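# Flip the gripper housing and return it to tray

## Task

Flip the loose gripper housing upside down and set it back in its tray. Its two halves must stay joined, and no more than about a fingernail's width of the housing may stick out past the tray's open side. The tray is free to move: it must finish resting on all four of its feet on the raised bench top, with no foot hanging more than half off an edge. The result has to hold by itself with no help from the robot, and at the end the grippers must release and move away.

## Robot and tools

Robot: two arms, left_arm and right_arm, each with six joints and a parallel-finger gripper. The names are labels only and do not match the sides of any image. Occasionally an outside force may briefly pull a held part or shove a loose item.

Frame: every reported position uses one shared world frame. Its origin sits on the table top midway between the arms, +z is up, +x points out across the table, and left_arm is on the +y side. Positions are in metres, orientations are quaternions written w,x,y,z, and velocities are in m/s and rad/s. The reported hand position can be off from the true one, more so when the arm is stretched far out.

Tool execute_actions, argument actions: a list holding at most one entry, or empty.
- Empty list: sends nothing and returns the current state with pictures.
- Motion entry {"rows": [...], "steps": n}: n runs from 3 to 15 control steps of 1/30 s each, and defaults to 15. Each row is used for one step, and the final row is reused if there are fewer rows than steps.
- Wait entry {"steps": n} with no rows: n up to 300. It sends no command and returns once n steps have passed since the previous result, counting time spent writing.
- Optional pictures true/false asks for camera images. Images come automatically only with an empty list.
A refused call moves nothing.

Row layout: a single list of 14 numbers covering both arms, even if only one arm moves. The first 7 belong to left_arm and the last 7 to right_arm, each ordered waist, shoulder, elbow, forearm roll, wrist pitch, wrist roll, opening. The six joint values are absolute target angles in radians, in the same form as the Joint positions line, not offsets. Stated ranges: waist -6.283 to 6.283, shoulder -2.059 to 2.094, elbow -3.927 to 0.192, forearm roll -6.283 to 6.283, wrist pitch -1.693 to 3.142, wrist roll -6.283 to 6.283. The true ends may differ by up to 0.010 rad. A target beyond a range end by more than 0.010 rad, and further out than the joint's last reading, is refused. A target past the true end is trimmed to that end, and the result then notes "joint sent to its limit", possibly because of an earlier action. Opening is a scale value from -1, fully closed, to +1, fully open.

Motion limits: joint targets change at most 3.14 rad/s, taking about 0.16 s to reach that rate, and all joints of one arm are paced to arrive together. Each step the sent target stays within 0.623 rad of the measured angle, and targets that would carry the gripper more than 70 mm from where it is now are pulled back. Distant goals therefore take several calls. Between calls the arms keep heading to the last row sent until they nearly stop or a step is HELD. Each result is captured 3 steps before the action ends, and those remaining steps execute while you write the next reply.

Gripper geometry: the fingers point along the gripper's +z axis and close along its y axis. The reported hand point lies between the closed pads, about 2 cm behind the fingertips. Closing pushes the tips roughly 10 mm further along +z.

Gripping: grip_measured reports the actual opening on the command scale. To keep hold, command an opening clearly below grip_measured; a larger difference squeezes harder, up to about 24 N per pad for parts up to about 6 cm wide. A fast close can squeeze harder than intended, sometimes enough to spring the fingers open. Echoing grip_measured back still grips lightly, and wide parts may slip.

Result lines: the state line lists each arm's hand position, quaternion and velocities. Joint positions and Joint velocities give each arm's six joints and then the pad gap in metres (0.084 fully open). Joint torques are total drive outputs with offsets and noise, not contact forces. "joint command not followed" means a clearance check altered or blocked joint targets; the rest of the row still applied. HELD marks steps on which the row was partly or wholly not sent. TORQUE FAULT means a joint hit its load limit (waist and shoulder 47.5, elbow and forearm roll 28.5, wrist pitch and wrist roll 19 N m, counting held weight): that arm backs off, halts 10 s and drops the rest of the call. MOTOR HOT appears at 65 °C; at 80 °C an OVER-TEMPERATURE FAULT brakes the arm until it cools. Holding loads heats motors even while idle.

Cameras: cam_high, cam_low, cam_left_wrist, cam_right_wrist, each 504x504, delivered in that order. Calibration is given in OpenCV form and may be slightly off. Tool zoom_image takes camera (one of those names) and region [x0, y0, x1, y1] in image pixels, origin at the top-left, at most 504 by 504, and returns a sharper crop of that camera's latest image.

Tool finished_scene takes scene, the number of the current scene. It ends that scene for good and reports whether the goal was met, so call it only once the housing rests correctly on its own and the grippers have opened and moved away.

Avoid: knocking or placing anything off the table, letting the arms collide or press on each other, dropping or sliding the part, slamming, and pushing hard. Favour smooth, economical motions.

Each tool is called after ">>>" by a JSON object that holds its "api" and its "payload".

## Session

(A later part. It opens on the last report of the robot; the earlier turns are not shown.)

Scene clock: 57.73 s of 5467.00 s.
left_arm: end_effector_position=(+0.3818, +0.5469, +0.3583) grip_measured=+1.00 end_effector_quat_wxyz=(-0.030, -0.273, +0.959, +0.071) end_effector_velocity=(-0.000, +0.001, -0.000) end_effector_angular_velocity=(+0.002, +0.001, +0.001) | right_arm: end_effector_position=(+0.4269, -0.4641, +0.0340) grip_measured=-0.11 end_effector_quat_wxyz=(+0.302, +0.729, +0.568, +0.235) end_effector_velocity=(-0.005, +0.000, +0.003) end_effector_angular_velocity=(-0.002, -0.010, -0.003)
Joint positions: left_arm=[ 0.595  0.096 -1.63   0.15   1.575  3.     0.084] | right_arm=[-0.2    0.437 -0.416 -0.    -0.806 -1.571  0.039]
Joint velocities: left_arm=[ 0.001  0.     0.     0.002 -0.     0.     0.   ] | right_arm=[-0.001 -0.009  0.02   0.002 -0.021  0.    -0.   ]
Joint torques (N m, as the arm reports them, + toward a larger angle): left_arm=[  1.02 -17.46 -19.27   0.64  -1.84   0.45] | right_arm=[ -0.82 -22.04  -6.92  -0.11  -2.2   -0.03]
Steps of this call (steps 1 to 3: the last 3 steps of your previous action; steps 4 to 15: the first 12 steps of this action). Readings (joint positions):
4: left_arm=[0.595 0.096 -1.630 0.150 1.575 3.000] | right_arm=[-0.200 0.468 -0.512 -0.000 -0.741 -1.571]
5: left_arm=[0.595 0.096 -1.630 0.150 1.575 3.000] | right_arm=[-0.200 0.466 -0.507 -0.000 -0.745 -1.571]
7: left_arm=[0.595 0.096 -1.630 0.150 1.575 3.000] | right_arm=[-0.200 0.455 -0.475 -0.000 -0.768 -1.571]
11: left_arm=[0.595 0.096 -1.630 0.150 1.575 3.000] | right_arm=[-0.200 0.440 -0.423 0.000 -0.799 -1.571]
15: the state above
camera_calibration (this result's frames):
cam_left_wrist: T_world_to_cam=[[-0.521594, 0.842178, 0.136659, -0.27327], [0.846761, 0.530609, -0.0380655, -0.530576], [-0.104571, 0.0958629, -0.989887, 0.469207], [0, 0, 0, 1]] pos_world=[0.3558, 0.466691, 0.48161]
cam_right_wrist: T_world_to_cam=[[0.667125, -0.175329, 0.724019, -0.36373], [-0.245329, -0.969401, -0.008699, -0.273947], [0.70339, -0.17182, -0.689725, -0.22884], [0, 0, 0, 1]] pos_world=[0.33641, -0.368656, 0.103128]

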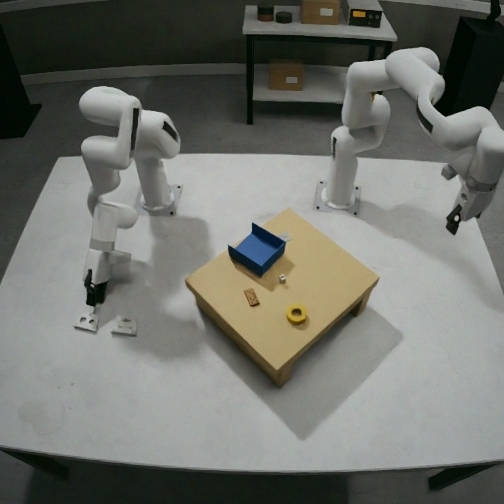

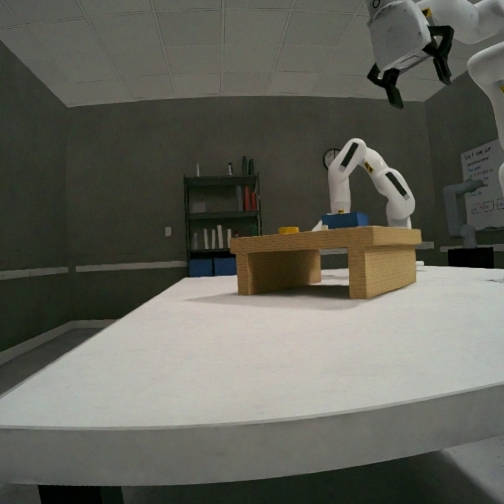

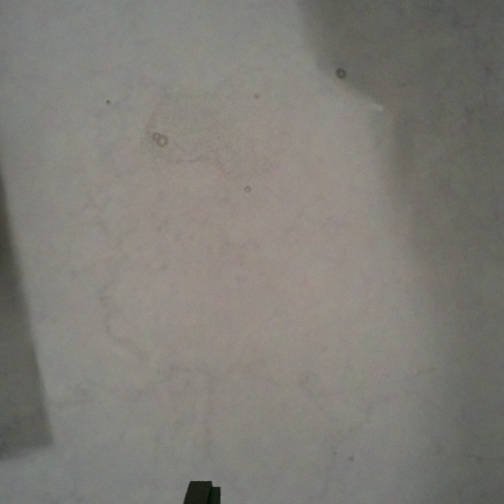

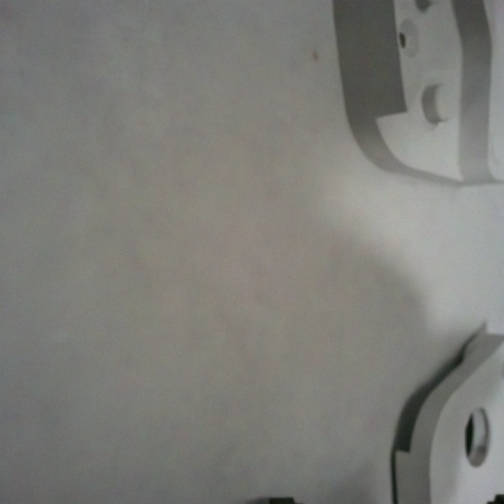

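>>> {"api": "execute_actions", "payload": {"actions": [{"rows":[[0.595,0.096,-1.63,0.15,1.575,3.0,1,-0.2,0.15,-0.6,0,-0.6,-1.571,0.43]],"steps":12}]}}

>>> {"api": "execute_actions", "payload": {"actions": [{"rows":[[0.595,0.096,-1.63,0.15,1.575,3.0,1,-0.17,0.15,-1.42,0,1.138,-1.571,0.43]],"steps":15}]}}

>>> {"api": "execute_actions", "payload": {"actions": [{"steps":40}]}}

>>> {"api": "execute_actions", "payload": {"actions": [{"rows":[[0.595,0.096,-1.63,0.15,1.575,3.0,1,-0.17,0.282,-1.42,0,1.138,-1.571,0.43]],"steps":15}], "pictures": true}}

Scene clock: 58.37 s of 5467.00 s.
left_arm: end_effector_position=(+0.3818, +0.5469, +0.3583) grip_measured=+1.00 end_effector_quat_wxyz=(-0.030, -0.273, +0.959, +0.071) end_effector_velocity=(-0.001, +0.001, +0.000) end_effector_angular_velocity=(+0.001, +0.001, +0.001) | right_arm: end_effector_position=(+0.4859, -0.4790, +0.1197) grip_measured=+0.42 end_effector_quat_wxyz=(+0.353, +0.705, +0.550, +0.275) end_effector_velocity=(+0.208, -0.052, +0.383) end_effector_angular_velocity=(-0.140, -0.554, +0.002)
Joint positions: left_arm=[ 0.595  0.096 -1.63   0.15   1.575  3.     0.084] | right_arm=[-0.2    0.283 -0.514 -0.    -0.697 -1.571  0.062]
Joint velocities: left_arm=[ 0.001 -0.     0.     0.001  0.001 -0.    -0.   ] | right_arm=[ 0.001 -0.634 -0.401 -0.001  0.464 -0.     0.   ]
Joint torques (N m, as the arm reports them, + toward a larger angle): left_arm=[  1.49 -17.85 -19.04   0.61  -1.95   0.49] | right_arm=[ -0.84 -24.65 -11.47  -0.21  -2.49   0.05]
Steps of this call (steps 1 to 3: the last 3 steps of your previous action; steps 4 to 10: the robot went on to your last target; steps 11 to 19: the first 9 steps of this action). Readings (joint positions):
11: left_arm=[0.595 0.096 -1.630 0.150 1.575 3.000] | right_arm=[-0.200 0.436 -0.413 -0.000 -0.808 -1.571]
12: left_arm=[0.595 0.096 -1.630 0.150 1.575 3.000] | right_arm=[-0.200 0.431 -0.416 0.000 -0.804 -1.571]
14: left_arm=[0.595 0.096 -1.630 0.150 1.575 3.000] | right_arm=[-0.200 0.396 -0.437 0.000 -0.774 -1.571]
18: left_arm=[0.595 0.096 -1.630 0.150 1.575 3.000] | right_arm=[-0.200 0.304 -0.501 -0.000 -0.712 -1.571]
19: the state above

Scene clock: 58.87 s of 5467.00 s.
left_arm: end_effector_position=(+0.3818, +0.5469, +0.3583) grip_measured=+1.00 end_effector_quat_wxyz=(-0.030, -0.273, +0.959, +0.071) end_effector_velocity=(-0.000, +0.001, -0.000) end_effector_angular_velocity=(+0.000, +0.001, +0.001) | right_arm: end_effector_position=(+0.6014, -0.4984, +0.2803) grip_measured=+0.42 end_effector_quat_wxyz=(+0.386, +0.683, +0.540, +0.305) end_effector_velocity=(+0.201, -0.025, +0.312) end_effector_angular_velocity=(+0.017, +0.079, +0.034)
Joint positions: left_arm=[ 0.595  0.096 -1.63   0.15   1.575  3.     0.084] | right_arm=[-0.185  0.169 -0.933 -0.    -0.265 -1.571  0.062]
Joint velocities: left_arm=[0.001 0.    0.    0.001 0.    0.    0.   ] | right_arm=[ 0.033 -0.04  -1.081 -0.002  1.202  0.    -0.   ]
Joint torques (N m, as the arm reports them, + toward a larger angle): left_arm=[  1.25 -17.69 -19.14   0.72  -1.76   0.48] | right_arm=[ -0.7  -28.42 -17.96  -0.49  -2.08   0.  ]
Steps of this call (steps 1 to 3: the last 3 steps of your previous action; steps 4 to 15: the first 12 steps of this action). Readings (joint positions):
4: left_arm=[0.595 0.096 -1.630 0.150 1.575 3.000] | right_arm=[-0.200 0.200 -0.569 0.000 -0.636 -1.571]
5: left_arm=[0.595 0.096 -1.630 0.150 1.575 3.000] | right_arm=[-0.199 0.185 -0.585 0.000 -0.618 -1.571]
7: left_arm=[0.595 0.096 -1.630 0.150 1.575 3.000] | right_arm=[-0.196 0.178 -0.645 0.000 -0.556 -1.571]
11: left_arm=[0.595 0.096 -1.630 0.150 1.575 3.000] | right_arm=[-0.190 0.174 -0.791 -0.000 -0.412 -1.571]
15: the state above

Scene clock: 60.20 s of 5467.00 s.
left_arm: end_effector_position=(+0.3818, +0.5469, +0.3583) grip_measured=+1.00 end_effector_quat_wxyz=(-0.030, -0.273, +0.959, +0.071) end_effector_velocity=(+0.000, -0.000, -0.000) end_effector_angular_velocity=(+0.000, +0.001, -0.000) | right_arm: end_effector_position=(+0.5115, -0.4683, +0.2736) grip_measured=+0.42 end_effector_quat_wxyz=(+0.051, +0.778, +0.625, +0.041) end_effector_velocity=(-0.000, +0.000, -0.000) end_effector_angular_velocity=(+0.000, +0.001, +0.000)
Joint positions: left_arm=[ 0.595  0.096 -1.63   0.15   1.575  3.     0.084] | right_arm=[-0.17   0.15  -1.42   0.     1.138 -1.571  0.062]
Joint velocities: left_arm=[-0.001  0.001  0.001  0.001 -0.    -0.     0.   ] | right_arm=[ 0.     0.     0.001  0.     0.001 -0.    -0.   ]
Joint torques (N m, as the arm reports them, + toward a larger angle): left_arm=[  1.33 -17.86 -19.27   0.62  -1.82   0.55] | right_arm=[ -0.68 -29.22 -18.5   -0.15  -1.71   0.39]
Kept back: nothing.
Steps of this call (steps 1 to 3: the last 3 steps of your previous action; steps 4 to 40: the robot went on to your last target). Readings (joint positions):
1: left_arm=[0.595 0.096 -1.630 0.150 1.575 3.000] | right_arm=[-0.184 0.168 -0.970 -0.000 -0.223 -1.571]
2: left_arm=[0.595 0.096 -1.630 0.150 1.575 3.000] | right_arm=[-0.183 0.166 -1.007 -0.000 -0.176 -1.571]
4: left_arm=[0.595 0.096 -1.630 0.150 1.575 3.000] | right_arm=[-0.181 0.163 -1.087 0.000 -0.067 -1.571]
8: left_arm=[0.595 0.096 -1.630 0.150 1.575 3.000] | right_arm=[-0.175 0.156 -1.265 -0.000 0.254 -1.571]
40: the state above

Scene clock: 60.60 s of 5467.00 s.
left_arm: end_effector_position=(+0.3818, +0.5469, +0.3583) grip_measured=+1.00 end_effector_quat_wxyz=(-0.030, -0.273, +0.959, +0.071) end_effector_velocity=(-0.000, +0.001, +0.000) end_effector_angular_velocity=(+0.001, -0.001, +0.001) | right_arm: end_effector_position=(+0.5079, -0.4676, +0.2024) grip_measured=+0.42 end_effector_quat_wxyz=(+0.001, +0.779, +0.626, +0.001) end_effector_velocity=(+0.026, -0.005, +0.039) end_effector_angular_velocity=(-0.023, -0.095, +0.003)
Joint positions: left_arm=[ 0.595  0.096 -1.63   0.15   1.575  3.     0.084] | right_arm=[-0.17   0.279 -1.42  -0.     1.138 -1.571  0.062]
Joint velocities: left_arm=[ 0.001 -0.001 -0.     0.001 -0.001  0.    -0.   ] | right_arm=[ 0.002 -0.017 -0.068 -0.002 -0.013  0.     0.   ]
Joint torques (N m, as the arm reports them, + toward a larger angle): left_arm=[  1.31 -17.54 -19.3    0.75  -1.78   0.42] | right_arm=[ -1.38 -30.39 -16.16  -0.38  -1.36  -0.11]
Steps of this call (steps 1 to 12: the first 12 steps of this action). Readings (joint positions):
1: left_arm=[0.595 0.096 -1.630 0.150 1.575 3.000] | right_arm=[-0.170 0.150 -1.420 0.000 1.138 -1.571]
2: left_arm=[0.595 0.096 -1.630 0.150 1.575 3.000] | right_arm=[-0.170 0.154 -1.421 -0.000 1.138 -1.571]
4: left_arm=[0.595 0.096 -1.630 0.150 1.575 3.000] | right_arm=[-0.170 0.189 -1.428 -0.000 1.136 -1.571]
8: left_arm=[0.595 0.096 -1.630 0.150 1.575 3.000] | right_arm=[-0.170 0.273 -1.410 0.000 1.140 -1.571]
12: the state above
camera_calibration (this result's frames):
cam_left_wrist: T_world_to_cam=[[-0.521594, 0.842178, 0.136659, -0.27327], [0.846761, 0.530609, -0.0380655, -0.530576], [-0.104571, 0.095863, -0.989886, 0.469207], [0, 0, 0, 1]] pos_world=[0.3558, 0.466691, 0.48161]
cam_right_wrist: T_world_to_cam=[[0.974652, -0.221984, 0.0278702, -0.577472], [-0.221914, -0.97505, -0.00562078, -0.271076], [0.0284225, -0.000706462, -0.999596, 0.3153], [0, 0, 0, 1]] pos_world=[0.493717, -0.392279, 0.329743]

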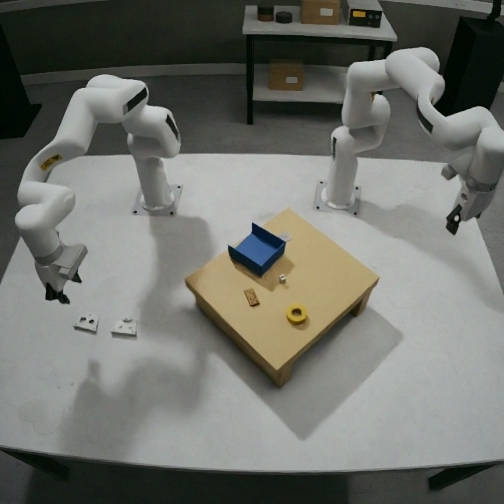

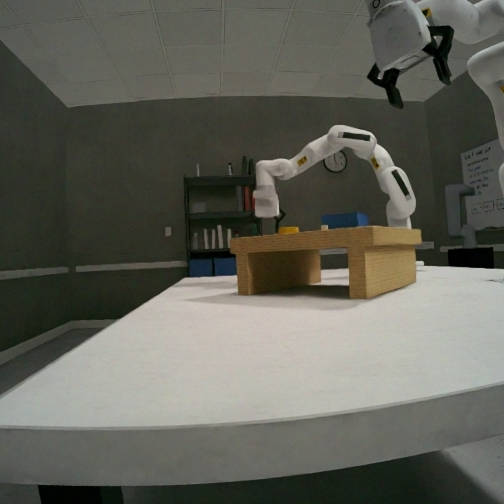

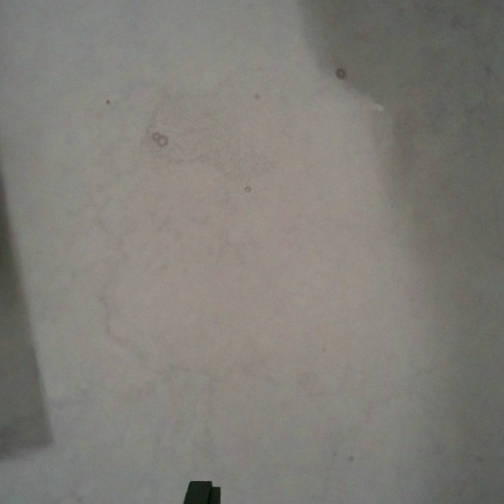

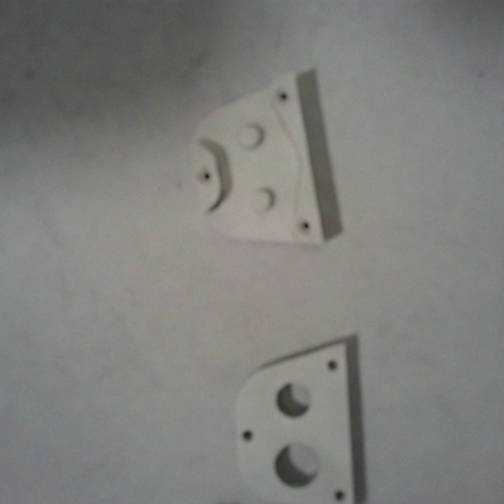

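>>> {"api": "execute_actions", "payload": {"actions": [{"rows":[[0.595,0.096,-1.63,0.15,1.575,3.0,1,0.033,0.395,-1.214,0,0.819,-1.529,0.55]],"steps":15}]}}

>>> {"api": "execute_actions", "payload": {"actions": [{"steps":15}]}}

>>> {"api": "execute_actions", "payload": {"actions": [{"rows":[[0.595,0.096,-1.63,0.15,1.575,3.0,1,0.033,0.43,-1.207,0,0.777,-1.529,0.55],[0.595,0.096,-1.63,0.15,1.575,3.0,1,0.033,0.47,-1.2,0,0.73,-1.529,0.55],[0.595,0.096,-1.63,0.15,1.575,3.0,1,0.033,0.501,-1.194,0,0.693,-1.529,0.55]],"steps":15}], "pictures": true}}

>>> {"api": "zoom_image", "payload": {"camera": "cam_high", "region": [70,250,190,370]}}

Scene clock: 61.43 s of 5467.00 s.
left_arm: end_effector_position=(+0.3818, +0.5469, +0.3583) grip_measured=+1.00 end_effector_quat_wxyz=(-0.030, -0.273, +0.959, +0.071) end_effector_velocity=(+0.000, -0.001, -0.000) end_effector_angular_velocity=(-0.003, +0.000, -0.001) | right_arm: end_effector_position=(+0.5121, -0.3763, +0.1008) grip_measured=+0.54 end_effector_quat_wxyz=(-0.001, +0.736, +0.677, -0.001) end_effector_velocity=(-0.055, +0.251, -0.268) end_effector_angular_velocity=(+0.003, +0.063, +0.371)
Joint positions: left_arm=[ 0.595  0.096 -1.63   0.15   1.575  3.     0.084] | right_arm=[-0.003  0.375 -1.251  0.     0.878 -1.537  0.067]
Joint velocities: left_arm=[-0.001 -0.     0.    -0.002  0.001  0.    -0.   ] | right_arm=[ 0.458  0.256  0.459 -0.    -0.653  0.087 -0.   ]
Joint torques (N m, as the arm reports them, + toward a larger angle): left_arm=[  1.25 -17.37 -19.18   0.76  -1.89   0.47] | right_arm=[ -7.7  -37.56 -18.88  -0.51  -1.13   0.27]
Steps of this call (steps 1 to 3: the last 3 steps of your previous action; steps 4 to 13: the robot went on to your last target; steps 14 to 25: the first 12 steps of this action). Readings (joint positions):
14: left_arm=[0.595 0.096 -1.630 0.150 1.575 3.000] | right_arm=[-0.170 0.282 -1.420 -0.000 1.138 -1.571]
15: left_arm=[0.595 0.096 -1.630 0.150 1.575 3.000] | right_arm=[-0.168 0.283 -1.418 -0.000 1.132 -1.570]
17: left_arm=[0.595 0.096 -1.630 0.150 1.575 3.000] | right_arm=[-0.144 0.294 -1.395 -0.000 1.088 -1.565]
21: left_arm=[0.595 0.096 -1.630 0.150 1.575 3.000] | right_arm=[-0.071 0.338 -1.318 0.000 0.983 -1.551]
25: the state above

Scene clock: 61.93 s of 5467.00 s.
left_arm: end_effector_position=(+0.3818, +0.5469, +0.3583) grip_measured=+1.00 end_effector_quat_wxyz=(-0.030, -0.273, +0.959, +0.071) end_effector_velocity=(-0.000, +0.000, +0.000) end_effector_angular_velocity=(+0.002, +0.001, -0.001) | right_arm: end_effector_position=(+0.5087, -0.3570, +0.0807) grip_measured=+0.54 end_effector_quat_wxyz=(+0.000, +0.727, +0.687, +0.000) end_effector_velocity=(-0.002, +0.003, -0.002) end_effector_angular_velocity=(-0.000, +0.004, +0.005)
Joint positions: left_arm=[ 0.595  0.096 -1.63   0.15   1.575  3.     0.084] | right_arm=[ 0.032  0.395 -1.215 -0.     0.819 -1.529  0.067]
Joint velocities: left_arm=[-0.001 -0.     0.     0.002 -0.    -0.    -0.   ] | right_arm=[ 0.005  0.002  0.004 -0.    -0.001  0.     0.   ]
Joint torques (N m, as the arm reports them, + toward a larger angle): left_arm=[  1.5  -17.86 -19.05   0.8   -1.65   0.57] | right_arm=[ -0.67 -33.26 -16.35  -0.12  -1.36   0.07]
Kept back: nothing.
Steps of this call (steps 1 to 3: the last 3 steps of your previous action; steps 4 to 15: the robot went on to your last target). Readings (joint positions):
1: left_arm=[0.595 0.096 -1.630 0.150 1.575 3.000] | right_arm=[0.010 0.383 -1.237 0.000 0.860 -1.534]
2: left_arm=[0.595 0.096 -1.630 0.150 1.575 3.000] | right_arm=[0.019 0.388 -1.228 0.000 0.847 -1.533]
4: left_arm=[0.595 0.096 -1.630 0.150 1.575 3.000] | right_arm=[0.027 0.393 -1.219 0.000 0.832 -1.531]
8: left_arm=[0.595 0.096 -1.630 0.150 1.575 3.000] | right_arm=[0.030 0.393 -1.218 -0.000 0.821 -1.529]
15: the state above

Scene clock: 62.33 s of 5467.00 s.
left_arm: end_effector_position=(+0.3818, +0.5469, +0.3583) grip_measured=+1.00 end_effector_quat_wxyz=(-0.030, -0.273, +0.959, +0.071) end_effector_velocity=(-0.001, +0.001, +0.000) end_effector_angular_velocity=(+0.001, -0.001, +0.002) | right_arm: end_effector_position=(+0.5082, -0.3566, +0.0265) grip_measured=+0.54 end_effector_quat_wxyz=(-0.000, +0.727, +0.687, -0.000) end_effector_velocity=(+0.038, -0.000, +0.024) end_effector_angular_velocity=(-0.002, -0.111, +0.001)
Joint positions: left_arm=[ 0.595  0.096 -1.63   0.15   1.575  3.     0.084] | right_arm=[ 0.033  0.499 -1.194  0.     0.697 -1.529  0.067]
Joint velocities: left_arm=[ 0.002 -0.    -0.     0.    -0.     0.    -0.   ] | right_arm=[ 0.001 -0.005 -0.047 -0.    -0.059  0.     0.   ]
Joint torques (N m, as the arm reports them, + toward a larger angle): left_arm=[  0.98 -17.82 -19.15   0.6   -1.81   0.54] | right_arm=[ -1.34 -33.51 -14.78  -0.84  -1.27   0.29]
Steps of this call (steps 1 to 12: the first 12 steps of this action). Readings (joint positions):
1: left_arm=[0.595 0.096 -1.630 0.150 1.575 3.000] | right_arm=[0.032 0.395 -1.214 -0.000 0.819 -1.529]
2: left_arm=[0.595 0.096 -1.630 0.150 1.575 3.000] | right_arm=[0.033 0.398 -1.214 -0.000 0.813 -1.529]
4: left_arm=[0.595 0.096 -1.630 0.150 1.575 3.000] | right_arm=[0.033 0.423 -1.213 -0.000 0.778 -1.529]
8: left_arm=[0.595 0.096 -1.630 0.150 1.575 3.000] | right_arm=[0.033 0.490 -1.191 0.000 0.714 -1.529]
12: the state above
camera_calibration (this result's frames):
cam_left_wrist: T_world_to_cam=[[-0.521594, 0.842178, 0.136659, -0.273271], [0.846761, 0.530609, -0.0380654, -0.530576], [-0.104571, 0.0958631, -0.989886, 0.469207], [0, 0, 0, 1]] pos_world=[0.3558, 0.466691, 0.48161]
cam_right_wrist: T_world_to_cam=[[0.997749, -0.0629378, 0.0231419, -0.503097], [-0.0628259, -0.998009, -0.00553502, -0.25289], [0.0234442, 0.00406865, -0.999717, 0.143792], [0, 0, 0, 1]] pos_world=[0.482706, -0.284636, 0.153994]

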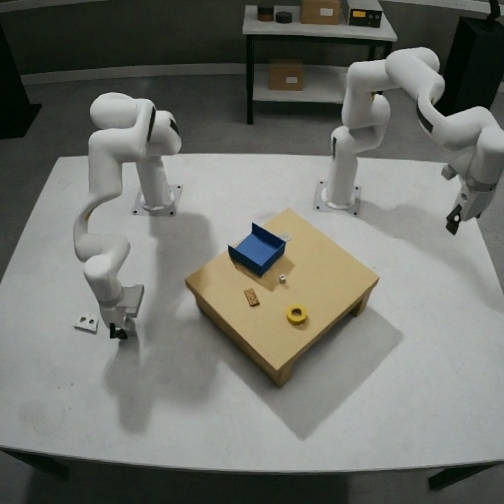

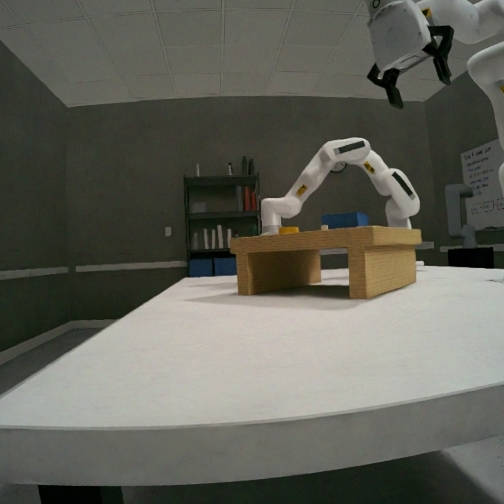

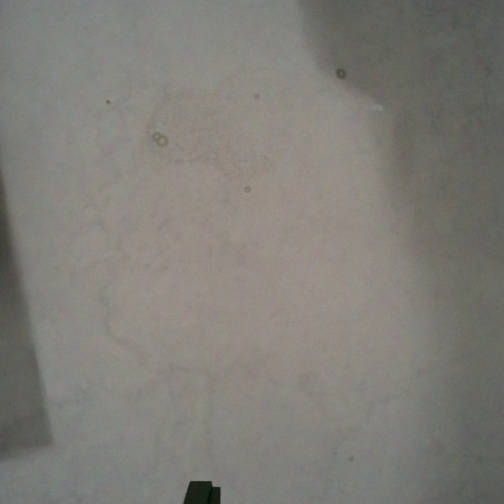

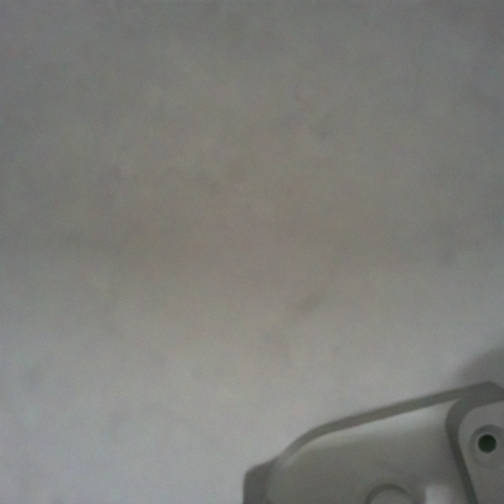

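Region (70, 250, 190, 370) of cam_high's 504x504 image, scaled by 4.200, with more detail than that image has.

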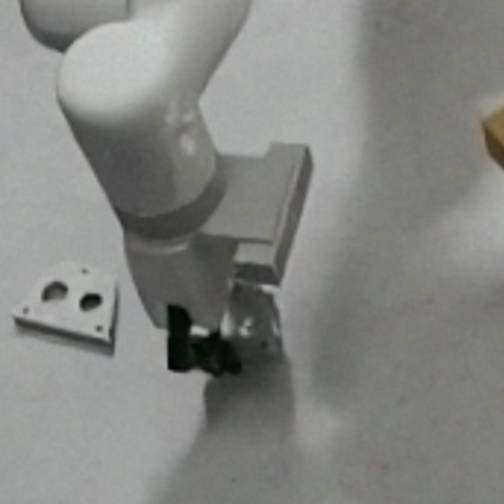

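>>> {"api": "execute_actions", "payload": {"actions": [{"rows":[[0.595,0.096,-1.63,0.15,1.575,3.0,1,0.033,0.501,-1.194,0,0.693,-1.529,0.4],[0.595,0.096,-1.63,0.15,1.575,3.0,1,0.033,0.501,-1.194,0,0.693,-1.529,0.3],[0.595,0.096,-1.63,0.15,1.575,3.0,1,0.033,0.501,-1.194,0,0.693,-1.529,0.2],[0.595,0.096,-1.63,0.15,1.575,3.0,1,0.033,0.501,-1.194,0,0.693,-1.529,0.1],[0.595,0.096,-1.63,0.15,1.575,3.0,1,0.033,0.501,-1.194,0,0.693,-1.529,-0.1],[0.595,0.096,-1.63,0.15,1.575,3.0,1,0.033,0.501,-1.194,0,0.693,-1.529,-0.3],[0.595,0.096,-1.63,0.15,1.575,3.0,1,0.033,0.501,-1.194,0,0.693,-1.529,-0.5]],"steps":15}], "pictures": true}}

>>> {"api": "zoom_image", "payload": {"camera": "cam_high", "region": [70,250,190,370]}}

Scene clock: 62.90 s of 5467.00 s.
left_arm: end_effector_position=(+0.3818, +0.5469, +0.3583) grip_measured=+1.00 end_effector_quat_wxyz=(-0.030, -0.273, +0.959, +0.071) end_effector_velocity=(+0.000, -0.000, +0.000) end_effector_angular_velocity=(+0.001, +0.001, -0.002) | right_arm: end_effector_position=(+0.5088, -0.3566, +0.0257) grip_measured=+0.17 end_effector_quat_wxyz=(+0.000, +0.727, +0.687, +0.000) end_effector_velocity=(+0.000, +0.000, -0.000) end_effector_angular_velocity=(-0.000, +0.000, +0.000)
Joint positions: left_arm=[ 0.595  0.096 -1.63   0.15   1.575  3.     0.084] | right_arm=[ 0.033  0.501 -1.194 -0.     0.693 -1.529  0.051]
Joint velocities: left_arm=[-0.002  0.    -0.     0.001  0.    -0.     0.   ] | right_arm=[ 0.  0. -0. -0. -0.  0. -0.]
Joint torques (N m, as the arm reports them, + toward a larger angle): left_arm=[  1.4  -17.83 -19.15   0.55  -1.79   0.47] | right_arm=[ -1.   -32.81 -15.29  -0.3   -1.27  -0.07]
Steps of this call (steps 1 to 3: the last 3 steps of your previous action; steps 4 to 5: the robot went on to your last target; steps 6 to 17: the first 12 steps of this action). Readings (joint positions):
6: left_arm=[0.595 0.096 -1.630 0.150 1.575 3.000] | right_arm=[0.033 0.500 -1.195 -0.000 0.693 -1.529]
7: left_arm=[0.595 0.096 -1.630 0.150 1.575 3.000] | right_arm=[0.033 0.500 -1.194 -0.000 0.693 -1.529]
9: left_arm=[0.595 0.096 -1.630 0.150 1.575 3.000] | right_arm=[0.033 0.501 -1.194 -0.000 0.693 -1.529]
13: left_arm=[0.595 0.096 -1.630 0.150 1.575 3.000] | right_arm=[0.033 0.501 -1.194 -0.000 0.693 -1.529]
17: the state above
camera_calibration (this result's frames):
cam_left_wrist: T_world_to_cam=[[-0.521594, 0.842178, 0.136659, -0.27327], [0.846761, 0.530609, -0.0380653, -0.530576], [-0.104571, 0.0958631, -0.989886, 0.469207], [0, 0, 0, 1]] pos_world=[0.3558, 0.466691, 0.48161]
cam_right_wrist: T_world_to_cam=[[0.997703, -0.0628695, 0.0252373, -0.50363], [-0.0627466, -0.998014, -0.005635, -0.252873], [0.0255415, 0.0040385, -0.999666, 0.141881], [0, 0, 0, 1]] pos_world=[0.482982, -0.284606, 0.153119]

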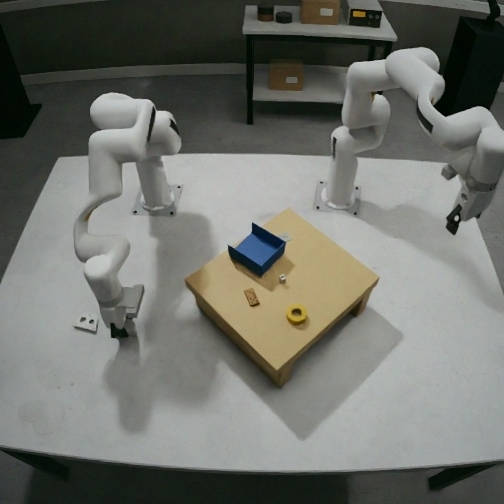

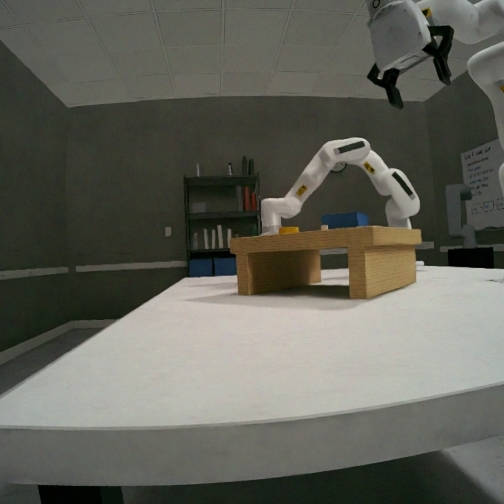

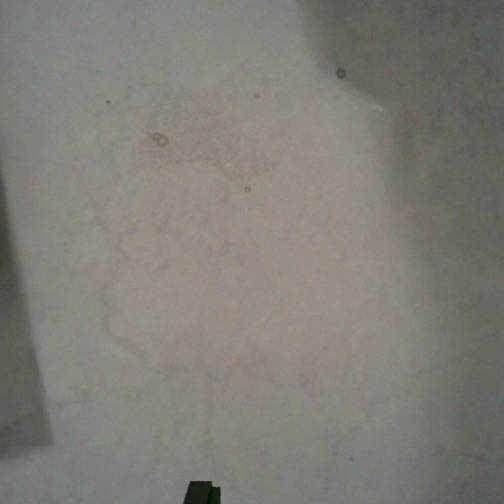

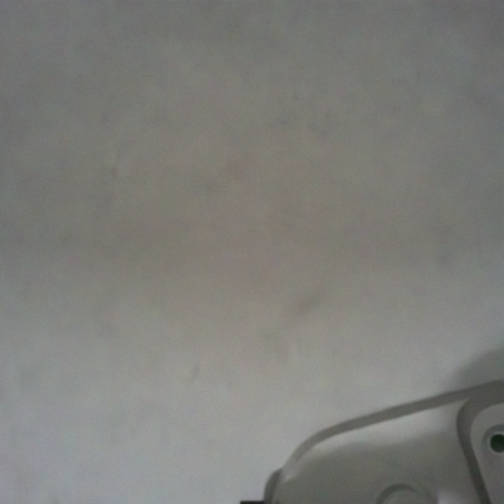

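Region (70, 250, 190, 370) of cam_high's 504x504 image, scaled by 4.200, with more detail than that image has.

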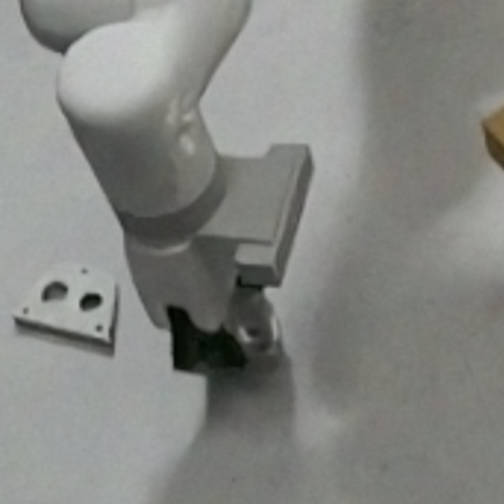

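>>> {"api": "execute_actions", "payload": {"actions": [{"rows":[[0.595,0.096,-1.63,0.15,1.575,3.0,1,0.033,0.45,-1.2,0,0.75,-1.529,-0.5],[0.595,0.096,-1.63,0.15,1.575,3.0,1,0.033,0.395,-1.214,0,0.819,-1.529,-0.5],[0.595,0.096,-1.63,0.15,1.575,3.0,1,0.033,0.395,-1.214,0,0.819,-1.529,-0.5],[0.595,0.096,-1.63,0.15,1.575,3.0,1,0.033,0.395,-1.214,0,0.819,-1.529,-0.5],[0.595,0.096,-1.63,0.15,1.575,3.0,1,0.033,0.208,-1.52,0,1.312,-1.529,-0.5]],"steps":15}]}}

>>> {"api": "execute_actions", "payload": {"actions": [{"steps":20}]}}

>>> {"api": "execute_actions", "payload": {"actions": [{"rows":[[0.595,0.096,-1.63,0.15,1.575,3.0,1,0.825,0.164,-1.463,0,1.299,-0.063,-0.5]],"steps":15}]}}

>>> {"api": "execute_actions", "payload": {"actions": [{"steps":30}], "pictures": true}}

Scene clock: 63.87 s of 5467.00 s.
left_arm: end_effector_position=(+0.3818, +0.5469, +0.3583) grip_measured=+1.00 end_effector_quat_wxyz=(-0.030, -0.273, +0.959, +0.071) end_effector_velocity=(-0.000, -0.001, -0.000) end_effector_angular_velocity=(-0.001, +0.001, -0.000) | right_arm: end_effector_position=(+0.5209, -0.3568, +0.1427) grip_measured=+0.17 end_effector_quat_wxyz=(-0.000, +0.727, +0.687, -0.000) end_effector_velocity=(+0.027, -0.001, +0.406) end_effector_angular_velocity=(-0.001, -0.031, +0.000)
Joint positions: left_arm=[ 0.595  0.096 -1.63   0.15   1.575  3.     0.084] | right_arm=[ 0.033  0.341 -1.332 -0.     0.991 -1.529  0.051]
Joint velocities: left_arm=[-0.001 -0.     0.    -0.001  0.001 -0.     0.   ] | right_arm=[-0.    -0.431 -0.605 -0.001  1.005  0.    -0.   ]
Joint torques (N m, as the arm reports them, + toward a larger angle): left_arm=[  1.44 -17.86 -19.08   0.73  -1.85   0.5 ] | right_arm=[ -0.91 -31.82 -16.97   0.01  -1.39  -0.1 ]
Steps of this call (steps 1 to 3: the last 3 steps of your previous action; steps 4 to 15: the robot went on to your last target; steps 16 to 17: nothing new was sent; steps 18 to 29: the first 12 steps of this action). Readings (joint positions):
18: left_arm=[0.595 0.096 -1.630 0.150 1.575 3.000] | right_arm=[0.033 0.501 -1.194 0.000 0.693 -1.529]
19: left_arm=[0.595 0.096 -1.630 0.150 1.575 3.000] | right_arm=[0.033 0.497 -1.194 0.000 0.699 -1.529]
21: left_arm=[0.595 0.096 -1.630 0.150 1.575 3.000] | right_arm=[0.033 0.469 -1.193 0.000 0.740 -1.529]
25: left_arm=[0.595 0.096 -1.630 0.150 1.575 3.000] | right_arm=[0.033 0.399 -1.248 0.000 0.855 -1.529]
29: the state above

Scene clock: 64.53 s of 5467.00 s.
left_arm: end_effector_position=(+0.3818, +0.5469, +0.3583) grip_measured=+1.00 end_effector_quat_wxyz=(-0.030, -0.273, +0.959, +0.071) end_effector_velocity=(+0.000, -0.001, -0.000) end_effector_angular_velocity=(-0.001, -0.000, -0.001) | right_arm: end_effector_position=(+0.5083, -0.3566, +0.2688) grip_measured=+0.17 end_effector_quat_wxyz=(-0.001, +0.727, +0.687, -0.001) end_effector_velocity=(+0.003, +0.000, +0.012) end_effector_angular_velocity=(-0.001, -0.021, +0.001)
Joint positions: left_arm=[ 0.595  0.096 -1.63   0.15   1.575  3.     0.084] | right_arm=[ 0.033  0.209 -1.519  0.     1.311 -1.529  0.051]
Joint velocities: left_arm=[-0.001 -0.     0.001 -0.001 -0.001  0.     0.   ] | right_arm=[ 0.001 -0.011 -0.016 -0.001  0.005 -0.     0.   ]
Joint torques (N m, as the arm reports them, + toward a larger angle): left_arm=[  1.55 -17.68 -19.3    0.52  -1.83   0.5 ] | right_arm=[ -1.28 -30.23 -17.76  -0.29  -1.37   0.09]
Kept back: nothing.
Steps of this call (steps 1 to 3: the last 3 steps of your previous action; steps 4 to 20: the robot went on to your last target). Readings (joint positions):
1: left_arm=[0.595 0.096 -1.630 0.150 1.575 3.000] | right_arm=[0.033 0.327 -1.352 -0.000 1.025 -1.529]
2: left_arm=[0.595 0.096 -1.630 0.150 1.575 3.000] | right_arm=[0.033 0.313 -1.372 -0.000 1.059 -1.529]
4: left_arm=[0.595 0.096 -1.630 0.150 1.575 3.000] | right_arm=[0.033 0.285 -1.411 -0.000 1.126 -1.529]
8: left_arm=[0.595 0.096 -1.630 0.150 1.575 3.000] | right_arm=[0.033 0.232 -1.486 -0.000 1.250 -1.529]
20: the state above

Scene clock: 64.93 s of 5467.00 s.
left_arm: end_effector_position=(+0.3818, +0.5469, +0.3583) grip_measured=+1.00 end_effector_quat_wxyz=(-0.030, -0.273, +0.959, +0.071) end_effector_velocity=(-0.000, -0.000, -0.000) end_effector_angular_velocity=(+0.001, +0.002, -0.001) | right_arm: end_effector_position=(+0.4886, -0.2210, +0.2694) grip_measured=+0.17 end_effector_quat_wxyz=(-0.000, +0.727, +0.686, -0.001) end_effector_velocity=(-0.109, +0.397, +0.001) end_effector_angular_velocity=(+0.000, -0.000, -0.039)
Joint positions: left_arm=[ 0.595  0.096 -1.63   0.15   1.575  3.     0.084] | right_arm=[ 0.289  0.193 -1.499  0.     1.307 -1.271  0.051]
Joint velocities: left_arm=[-0.001  0.     0.001  0.001 -0.    -0.    -0.   ] | right_arm=[ 0.77  -0.041  0.051  0.001 -0.011  0.809 -0.   ]
Joint torques (N m, as the arm reports them, + toward a larger angle): left_arm=[  1.3  -17.69 -19.24   0.66  -1.85   0.57] | right_arm=[ -2.01 -30.31 -18.68  -0.93  -1.27   0.28]
Steps of this call (steps 1 to 12: the first 12 steps of this action). Readings (joint positions):
1: left_arm=[0.595 0.096 -1.630 0.150 1.575 3.000] | right_arm=[0.033 0.209 -1.519 -0.000 1.312 -1.529]
2: left_arm=[0.595 0.096 -1.630 0.150 1.575 3.000] | right_arm=[0.037 0.209 -1.519 -0.000 1.312 -1.523]
4: left_arm=[0.595 0.096 -1.630 0.150 1.575 3.000] | right_arm=[0.073 0.206 -1.515 -0.001 1.311 -1.481]
8: left_arm=[0.595 0.096 -1.630 0.150 1.575 3.000] | right_arm=[0.186 0.199 -1.506 0.000 1.309 -1.375]
12: the state above

Scene clock: 65.93 s of 5467.00 s.
left_arm: end_effector_position=(+0.3818, +0.5469, +0.3583) grip_measured=+1.00 end_effector_quat_wxyz=(-0.030, -0.273, +0.959, +0.071) end_effector_velocity=(-0.000, +0.000, -0.000) end_effector_angular_velocity=(+0.001, +0.000, -0.000) | right_arm: end_effector_position=(+0.3463, +0.0190, +0.2702) grip_measured=+0.17 end_effector_quat_wxyz=(+0.000, +0.912, +0.410, -0.000) end_effector_velocity=(-0.005, +0.005, +0.001) end_effector_angular_velocity=(+0.002, -0.001, -0.051)
Joint positions: left_arm=[ 0.595  0.096 -1.63   0.15   1.575  3.     0.084] | right_arm=[ 0.822  0.164 -1.463 -0.     1.299 -0.069  0.051]
Joint velocities: left_arm=[-0.    -0.     0.001  0.001 -0.    -0.    -0.   ] | right_arm=[ 0.014 -0.002  0.     0.    -0.001  0.064 -0.   ]
Joint torques (N m, as the arm reports them, + toward a larger angle): left_arm=[  1.52 -17.68 -19.09   0.76  -1.89   0.54] | right_arm=[ -1.08 -29.31 -18.85  -0.43  -1.42   0.05]
Kept back: nothing.
Steps of this call (steps 1 to 3: the last 3 steps of your previous action; steps 4 to 30: the robot went on to your last target). Readings (joint positions):
1: left_arm=[0.595 0.096 -1.630 0.150 1.575 3.000] | right_arm=[0.315 0.192 -1.497 0.000 1.307 -1.243]
2: left_arm=[0.595 0.096 -1.630 0.150 1.575 3.000] | right_arm=[0.340 0.190 -1.495 0.000 1.306 -1.214]
4: left_arm=[0.595 0.096 -1.630 0.150 1.575 3.000] | right_arm=[0.390 0.188 -1.492 0.000 1.306 -1.153]
8: left_arm=[0.595 0.096 -1.630 0.150 1.575 3.000] | right_arm=[0.488 0.182 -1.486 0.000 1.304 -1.011]
30: the state above
camera_calibration (this result's frames):
cam_left_wrist: T_world_to_cam=[[-0.521594, 0.842178, 0.136659, -0.27327], [0.846761, 0.530609, -0.0380656, -0.530576], [-0.104571, 0.0958629, -0.989886, 0.469207], [0, 0, 0, 1]] pos_world=[0.3558, 0.466691, 0.48161]
cam_right_wrist: T_world_to_cam=[[0.742351, -0.669559, 0.0246151, -0.224023], [-0.66965, -0.742656, -0.00553636, 0.318479], [0.0219875, -0.0123736, -0.999682, 0.390448], [0, 0, 0, 1]] pos_world=[0.370988, 0.0913547, 0.397602]

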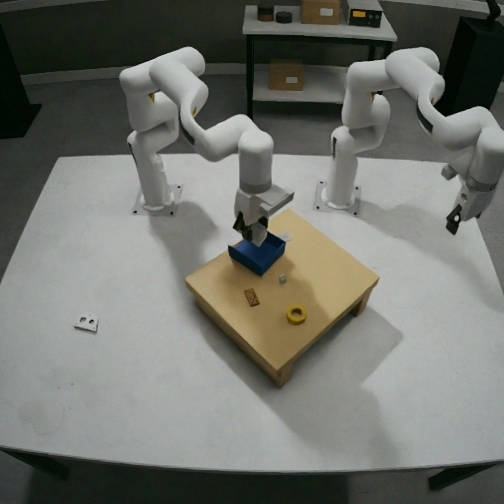

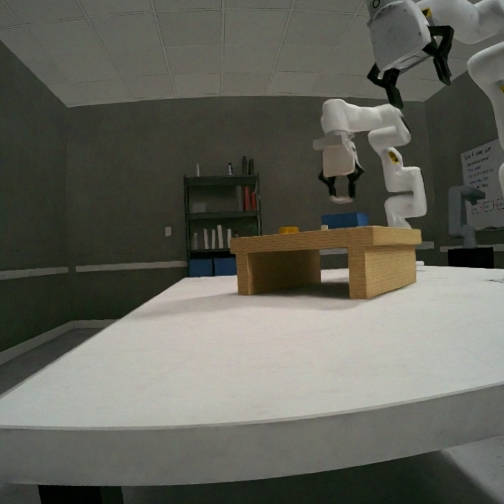

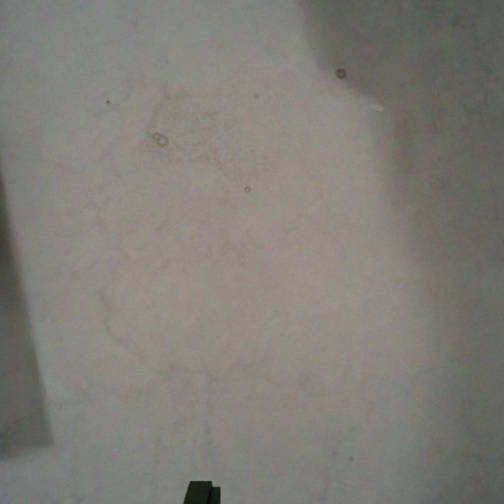

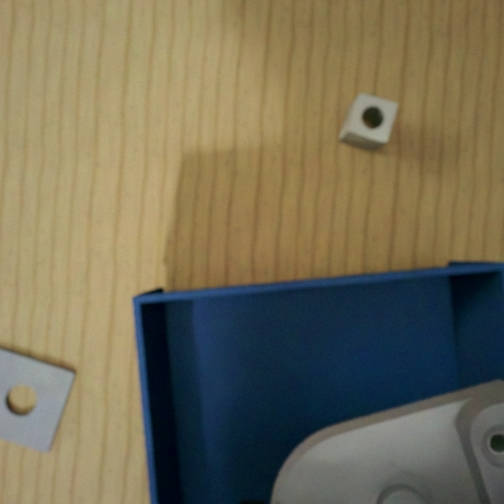

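>>> {"api": "execute_actions", "payload": {"actions": [{"rows":[[0.595,0.096,-1.63,0.15,1.575,3.0,1,0.825,0.175,-1.41,0,1.235,-0.063,-0.5],[0.595,0.096,-1.63,0.15,1.575,3.0,1,0.825,0.189,-1.36,0,1.171,-0.063,-0.5],[0.595,0.096,-1.63,0.15,1.575,3.0,1,0.825,0.202,-1.32,0,1.118,-0.063,-0.5],[0.595,0.096,-1.63,0.15,1.575,3.0,1,0.825,0.202,-1.32,0,1.118,-0.063,-0.5],[0.595,0.096,-1.63,0.15,1.575,3.0,1,0.825,0.202,-1.32,0,1.118,-0.063,-0.5],[0.595,0.096,-1.63,0.15,1.575,3.0,1,0.825,0.215,-1.281,0,1.066,-0.063,-0.5]],"steps":15}]}}

>>> {"api": "execute_actions", "payload": {"actions": [{"steps":12}], "pictures": true}}

>>> {"api": "zoom_image", "payload": {"camera": "cam_high", "region": [200,170,310,280]}}

Scene clock: 66.53 s of 5467.00 s.
left_arm: end_effector_position=(+0.3818, +0.5469, +0.3583) grip_measured=+1.00 end_effector_quat_wxyz=(-0.030, -0.273, +0.959, +0.071) end_effector_velocity=(-0.000, +0.000, -0.000) end_effector_angular_velocity=(-0.000, +0.000, +0.000) | right_arm: end_effector_position=(+0.3451, +0.0199, +0.1876) grip_measured=+0.17 end_effector_quat_wxyz=(+0.001, +0.913, +0.408, -0.002) end_effector_velocity=(+0.033, +0.033, +0.022) end_effector_angular_velocity=(+0.146, -0.149, +0.000)
Joint positions: left_arm=[ 0.595  0.096 -1.63   0.15   1.575  3.     0.084] | right_arm=[ 0.825  0.213 -1.29   0.     1.081 -0.063  0.051]
Joint velocities: left_arm=[ 0. -0.  0. -0.  0.  0.  0.] | right_arm=[ 0.    -0.025  0.015 -0.    -0.198  0.    -0.   ]
Joint torques (N m, as the arm reports them, + toward a larger angle): left_arm=[  1.25 -17.88 -19.1    0.51  -1.85   0.43] | right_arm=[ -1.13 -28.08 -16.03  -0.25  -1.14   0.26]
Steps of this call (steps 1 to 6: the robot went on to your last target; steps 7 to 18: the first 12 steps of this action). Readings (joint positions):
7: left_arm=[0.595 0.096 -1.630 0.150 1.575 3.000] | right_arm=[0.824 0.164 -1.463 -0.000 1.299 -0.064]
8: left_arm=[0.595 0.096 -1.630 0.150 1.575 3.000] | right_arm=[0.824 0.164 -1.460 -0.000 1.293 -0.063]
10: left_arm=[0.595 0.096 -1.630 0.150 1.575 3.000] | right_arm=[0.825 0.169 -1.430 -0.000 1.249 -0.063]
14: left_arm=[0.595 0.096 -1.630 0.150 1.575 3.000] | right_arm=[0.825 0.202 -1.328 0.000 1.134 -0.063]
18: the state above

Scene clock: 66.93 s of 5467.00 s.
left_arm: end_effector_position=(+0.3818, +0.5469, +0.3583) grip_measured=+1.00 end_effector_quat_wxyz=(-0.030, -0.273, +0.959, +0.071) end_effector_velocity=(-0.000, +0.000, +0.000) end_effector_angular_velocity=(+0.001, +0.000, -0.000) | right_arm: end_effector_position=(+0.3462, +0.0210, +0.1864) grip_measured=+0.17 end_effector_quat_wxyz=(-0.001, +0.913, +0.408, +0.002) end_effector_velocity=(-0.001, +0.000, -0.001) end_effector_angular_velocity=(-0.000, +0.000, +0.002)
Joint positions: left_arm=[ 0.595  0.096 -1.63   0.15   1.575  3.     0.084] | right_arm=[ 0.825  0.213 -1.284  0.     1.066 -0.063  0.052]
Joint velocities: left_arm=[-0.    -0.001 -0.     0.001  0.     0.     0.   ] | right_arm=[ 0.002 -0.     0.003 -0.    -0.002 -0.     0.   ]
Joint torques (N m, as the arm reports them, + toward a larger angle): left_arm=[  1.44 -17.56 -19.28   0.69  -1.79   0.55] | right_arm=[ -0.98 -21.99 -13.38  -0.58  -1.42   0.1 ]
Kept back: nothing.
Steps of this call (steps 1 to 3: the last 3 steps of your previous action; steps 4 to 12: the robot went on to your last target). Readings (joint positions):
1: left_arm=[0.595 0.096 -1.630 0.150 1.575 3.000] | right_arm=[0.825 0.213 -1.289 0.000 1.075 -0.063]
2: left_arm=[0.595 0.096 -1.630 0.150 1.575 3.000] | right_arm=[0.825 0.213 -1.287 -0.000 1.072 -0.063]
4: left_arm=[0.595 0.096 -1.630 0.150 1.575 3.000] | right_arm=[0.825 0.213 -1.286 0.000 1.069 -0.063]
8: left_arm=[0.595 0.096 -1.630 0.150 1.575 3.000] | right_arm=[0.825 0.213 -1.284 0.000 1.067 -0.063]
12: the state above
camera_calibration (this result's frames):
cam_left_wrist: T_world_to_cam=[[-0.521594, 0.842178, 0.136659, -0.273271], [0.846761, 0.530609, -0.0380655, -0.530576], [-0.104571, 0.095863, -0.989886, 0.469207], [0, 0, 0, 1]] pos_world=[0.3558, 0.466691, 0.48161]
cam_right_wrist: T_world_to_cam=[[0.740203, -0.67193, 0.0246884, -0.219704], [-0.671911, -0.740561, -0.0102932, 0.321076], [0.0251996, -0.00896935, -0.999642, 0.305598], [0, 0, 0, 1]] pos_world=[0.370659, 0.0928916, 0.314218]

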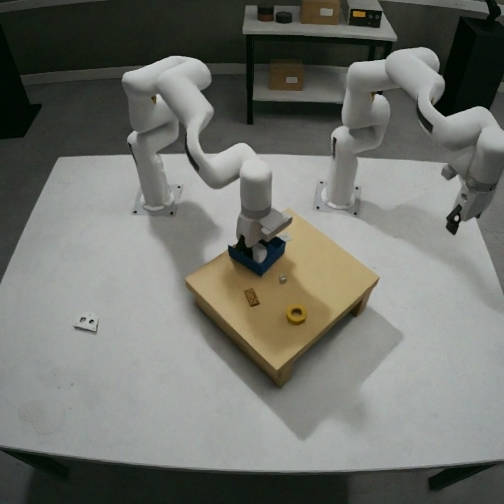

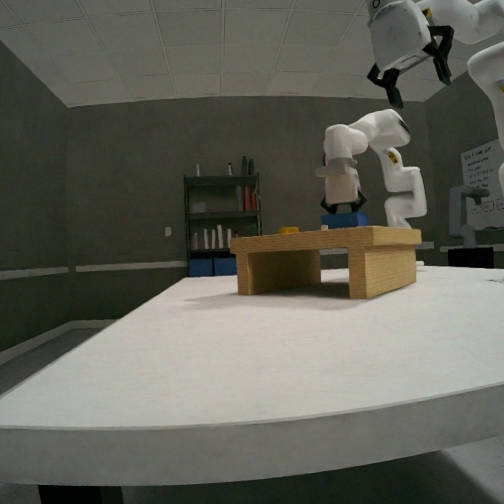

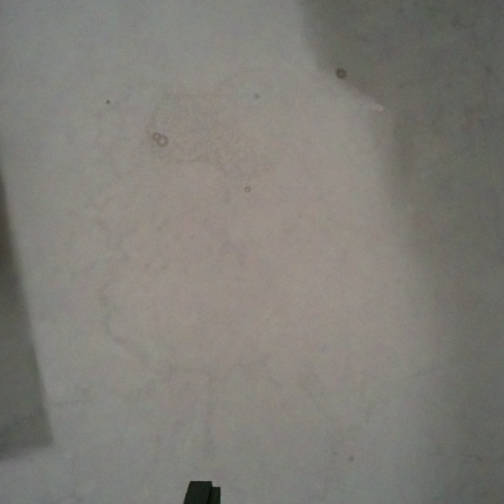

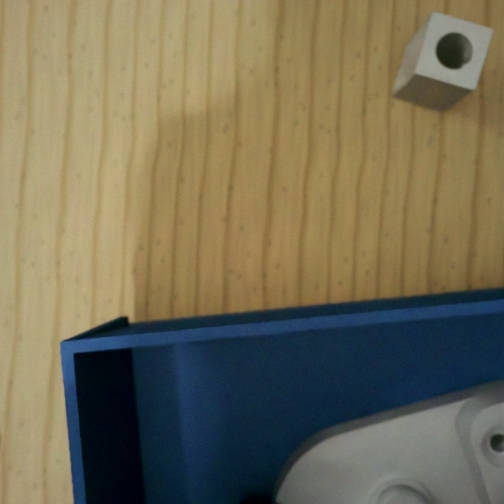

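Region (200, 170, 310, 280) of cam_high's 504x504 image, scaled by 4.582, with more detail than that image has.

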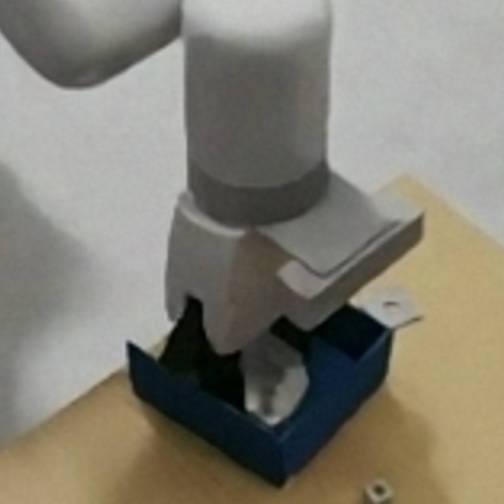

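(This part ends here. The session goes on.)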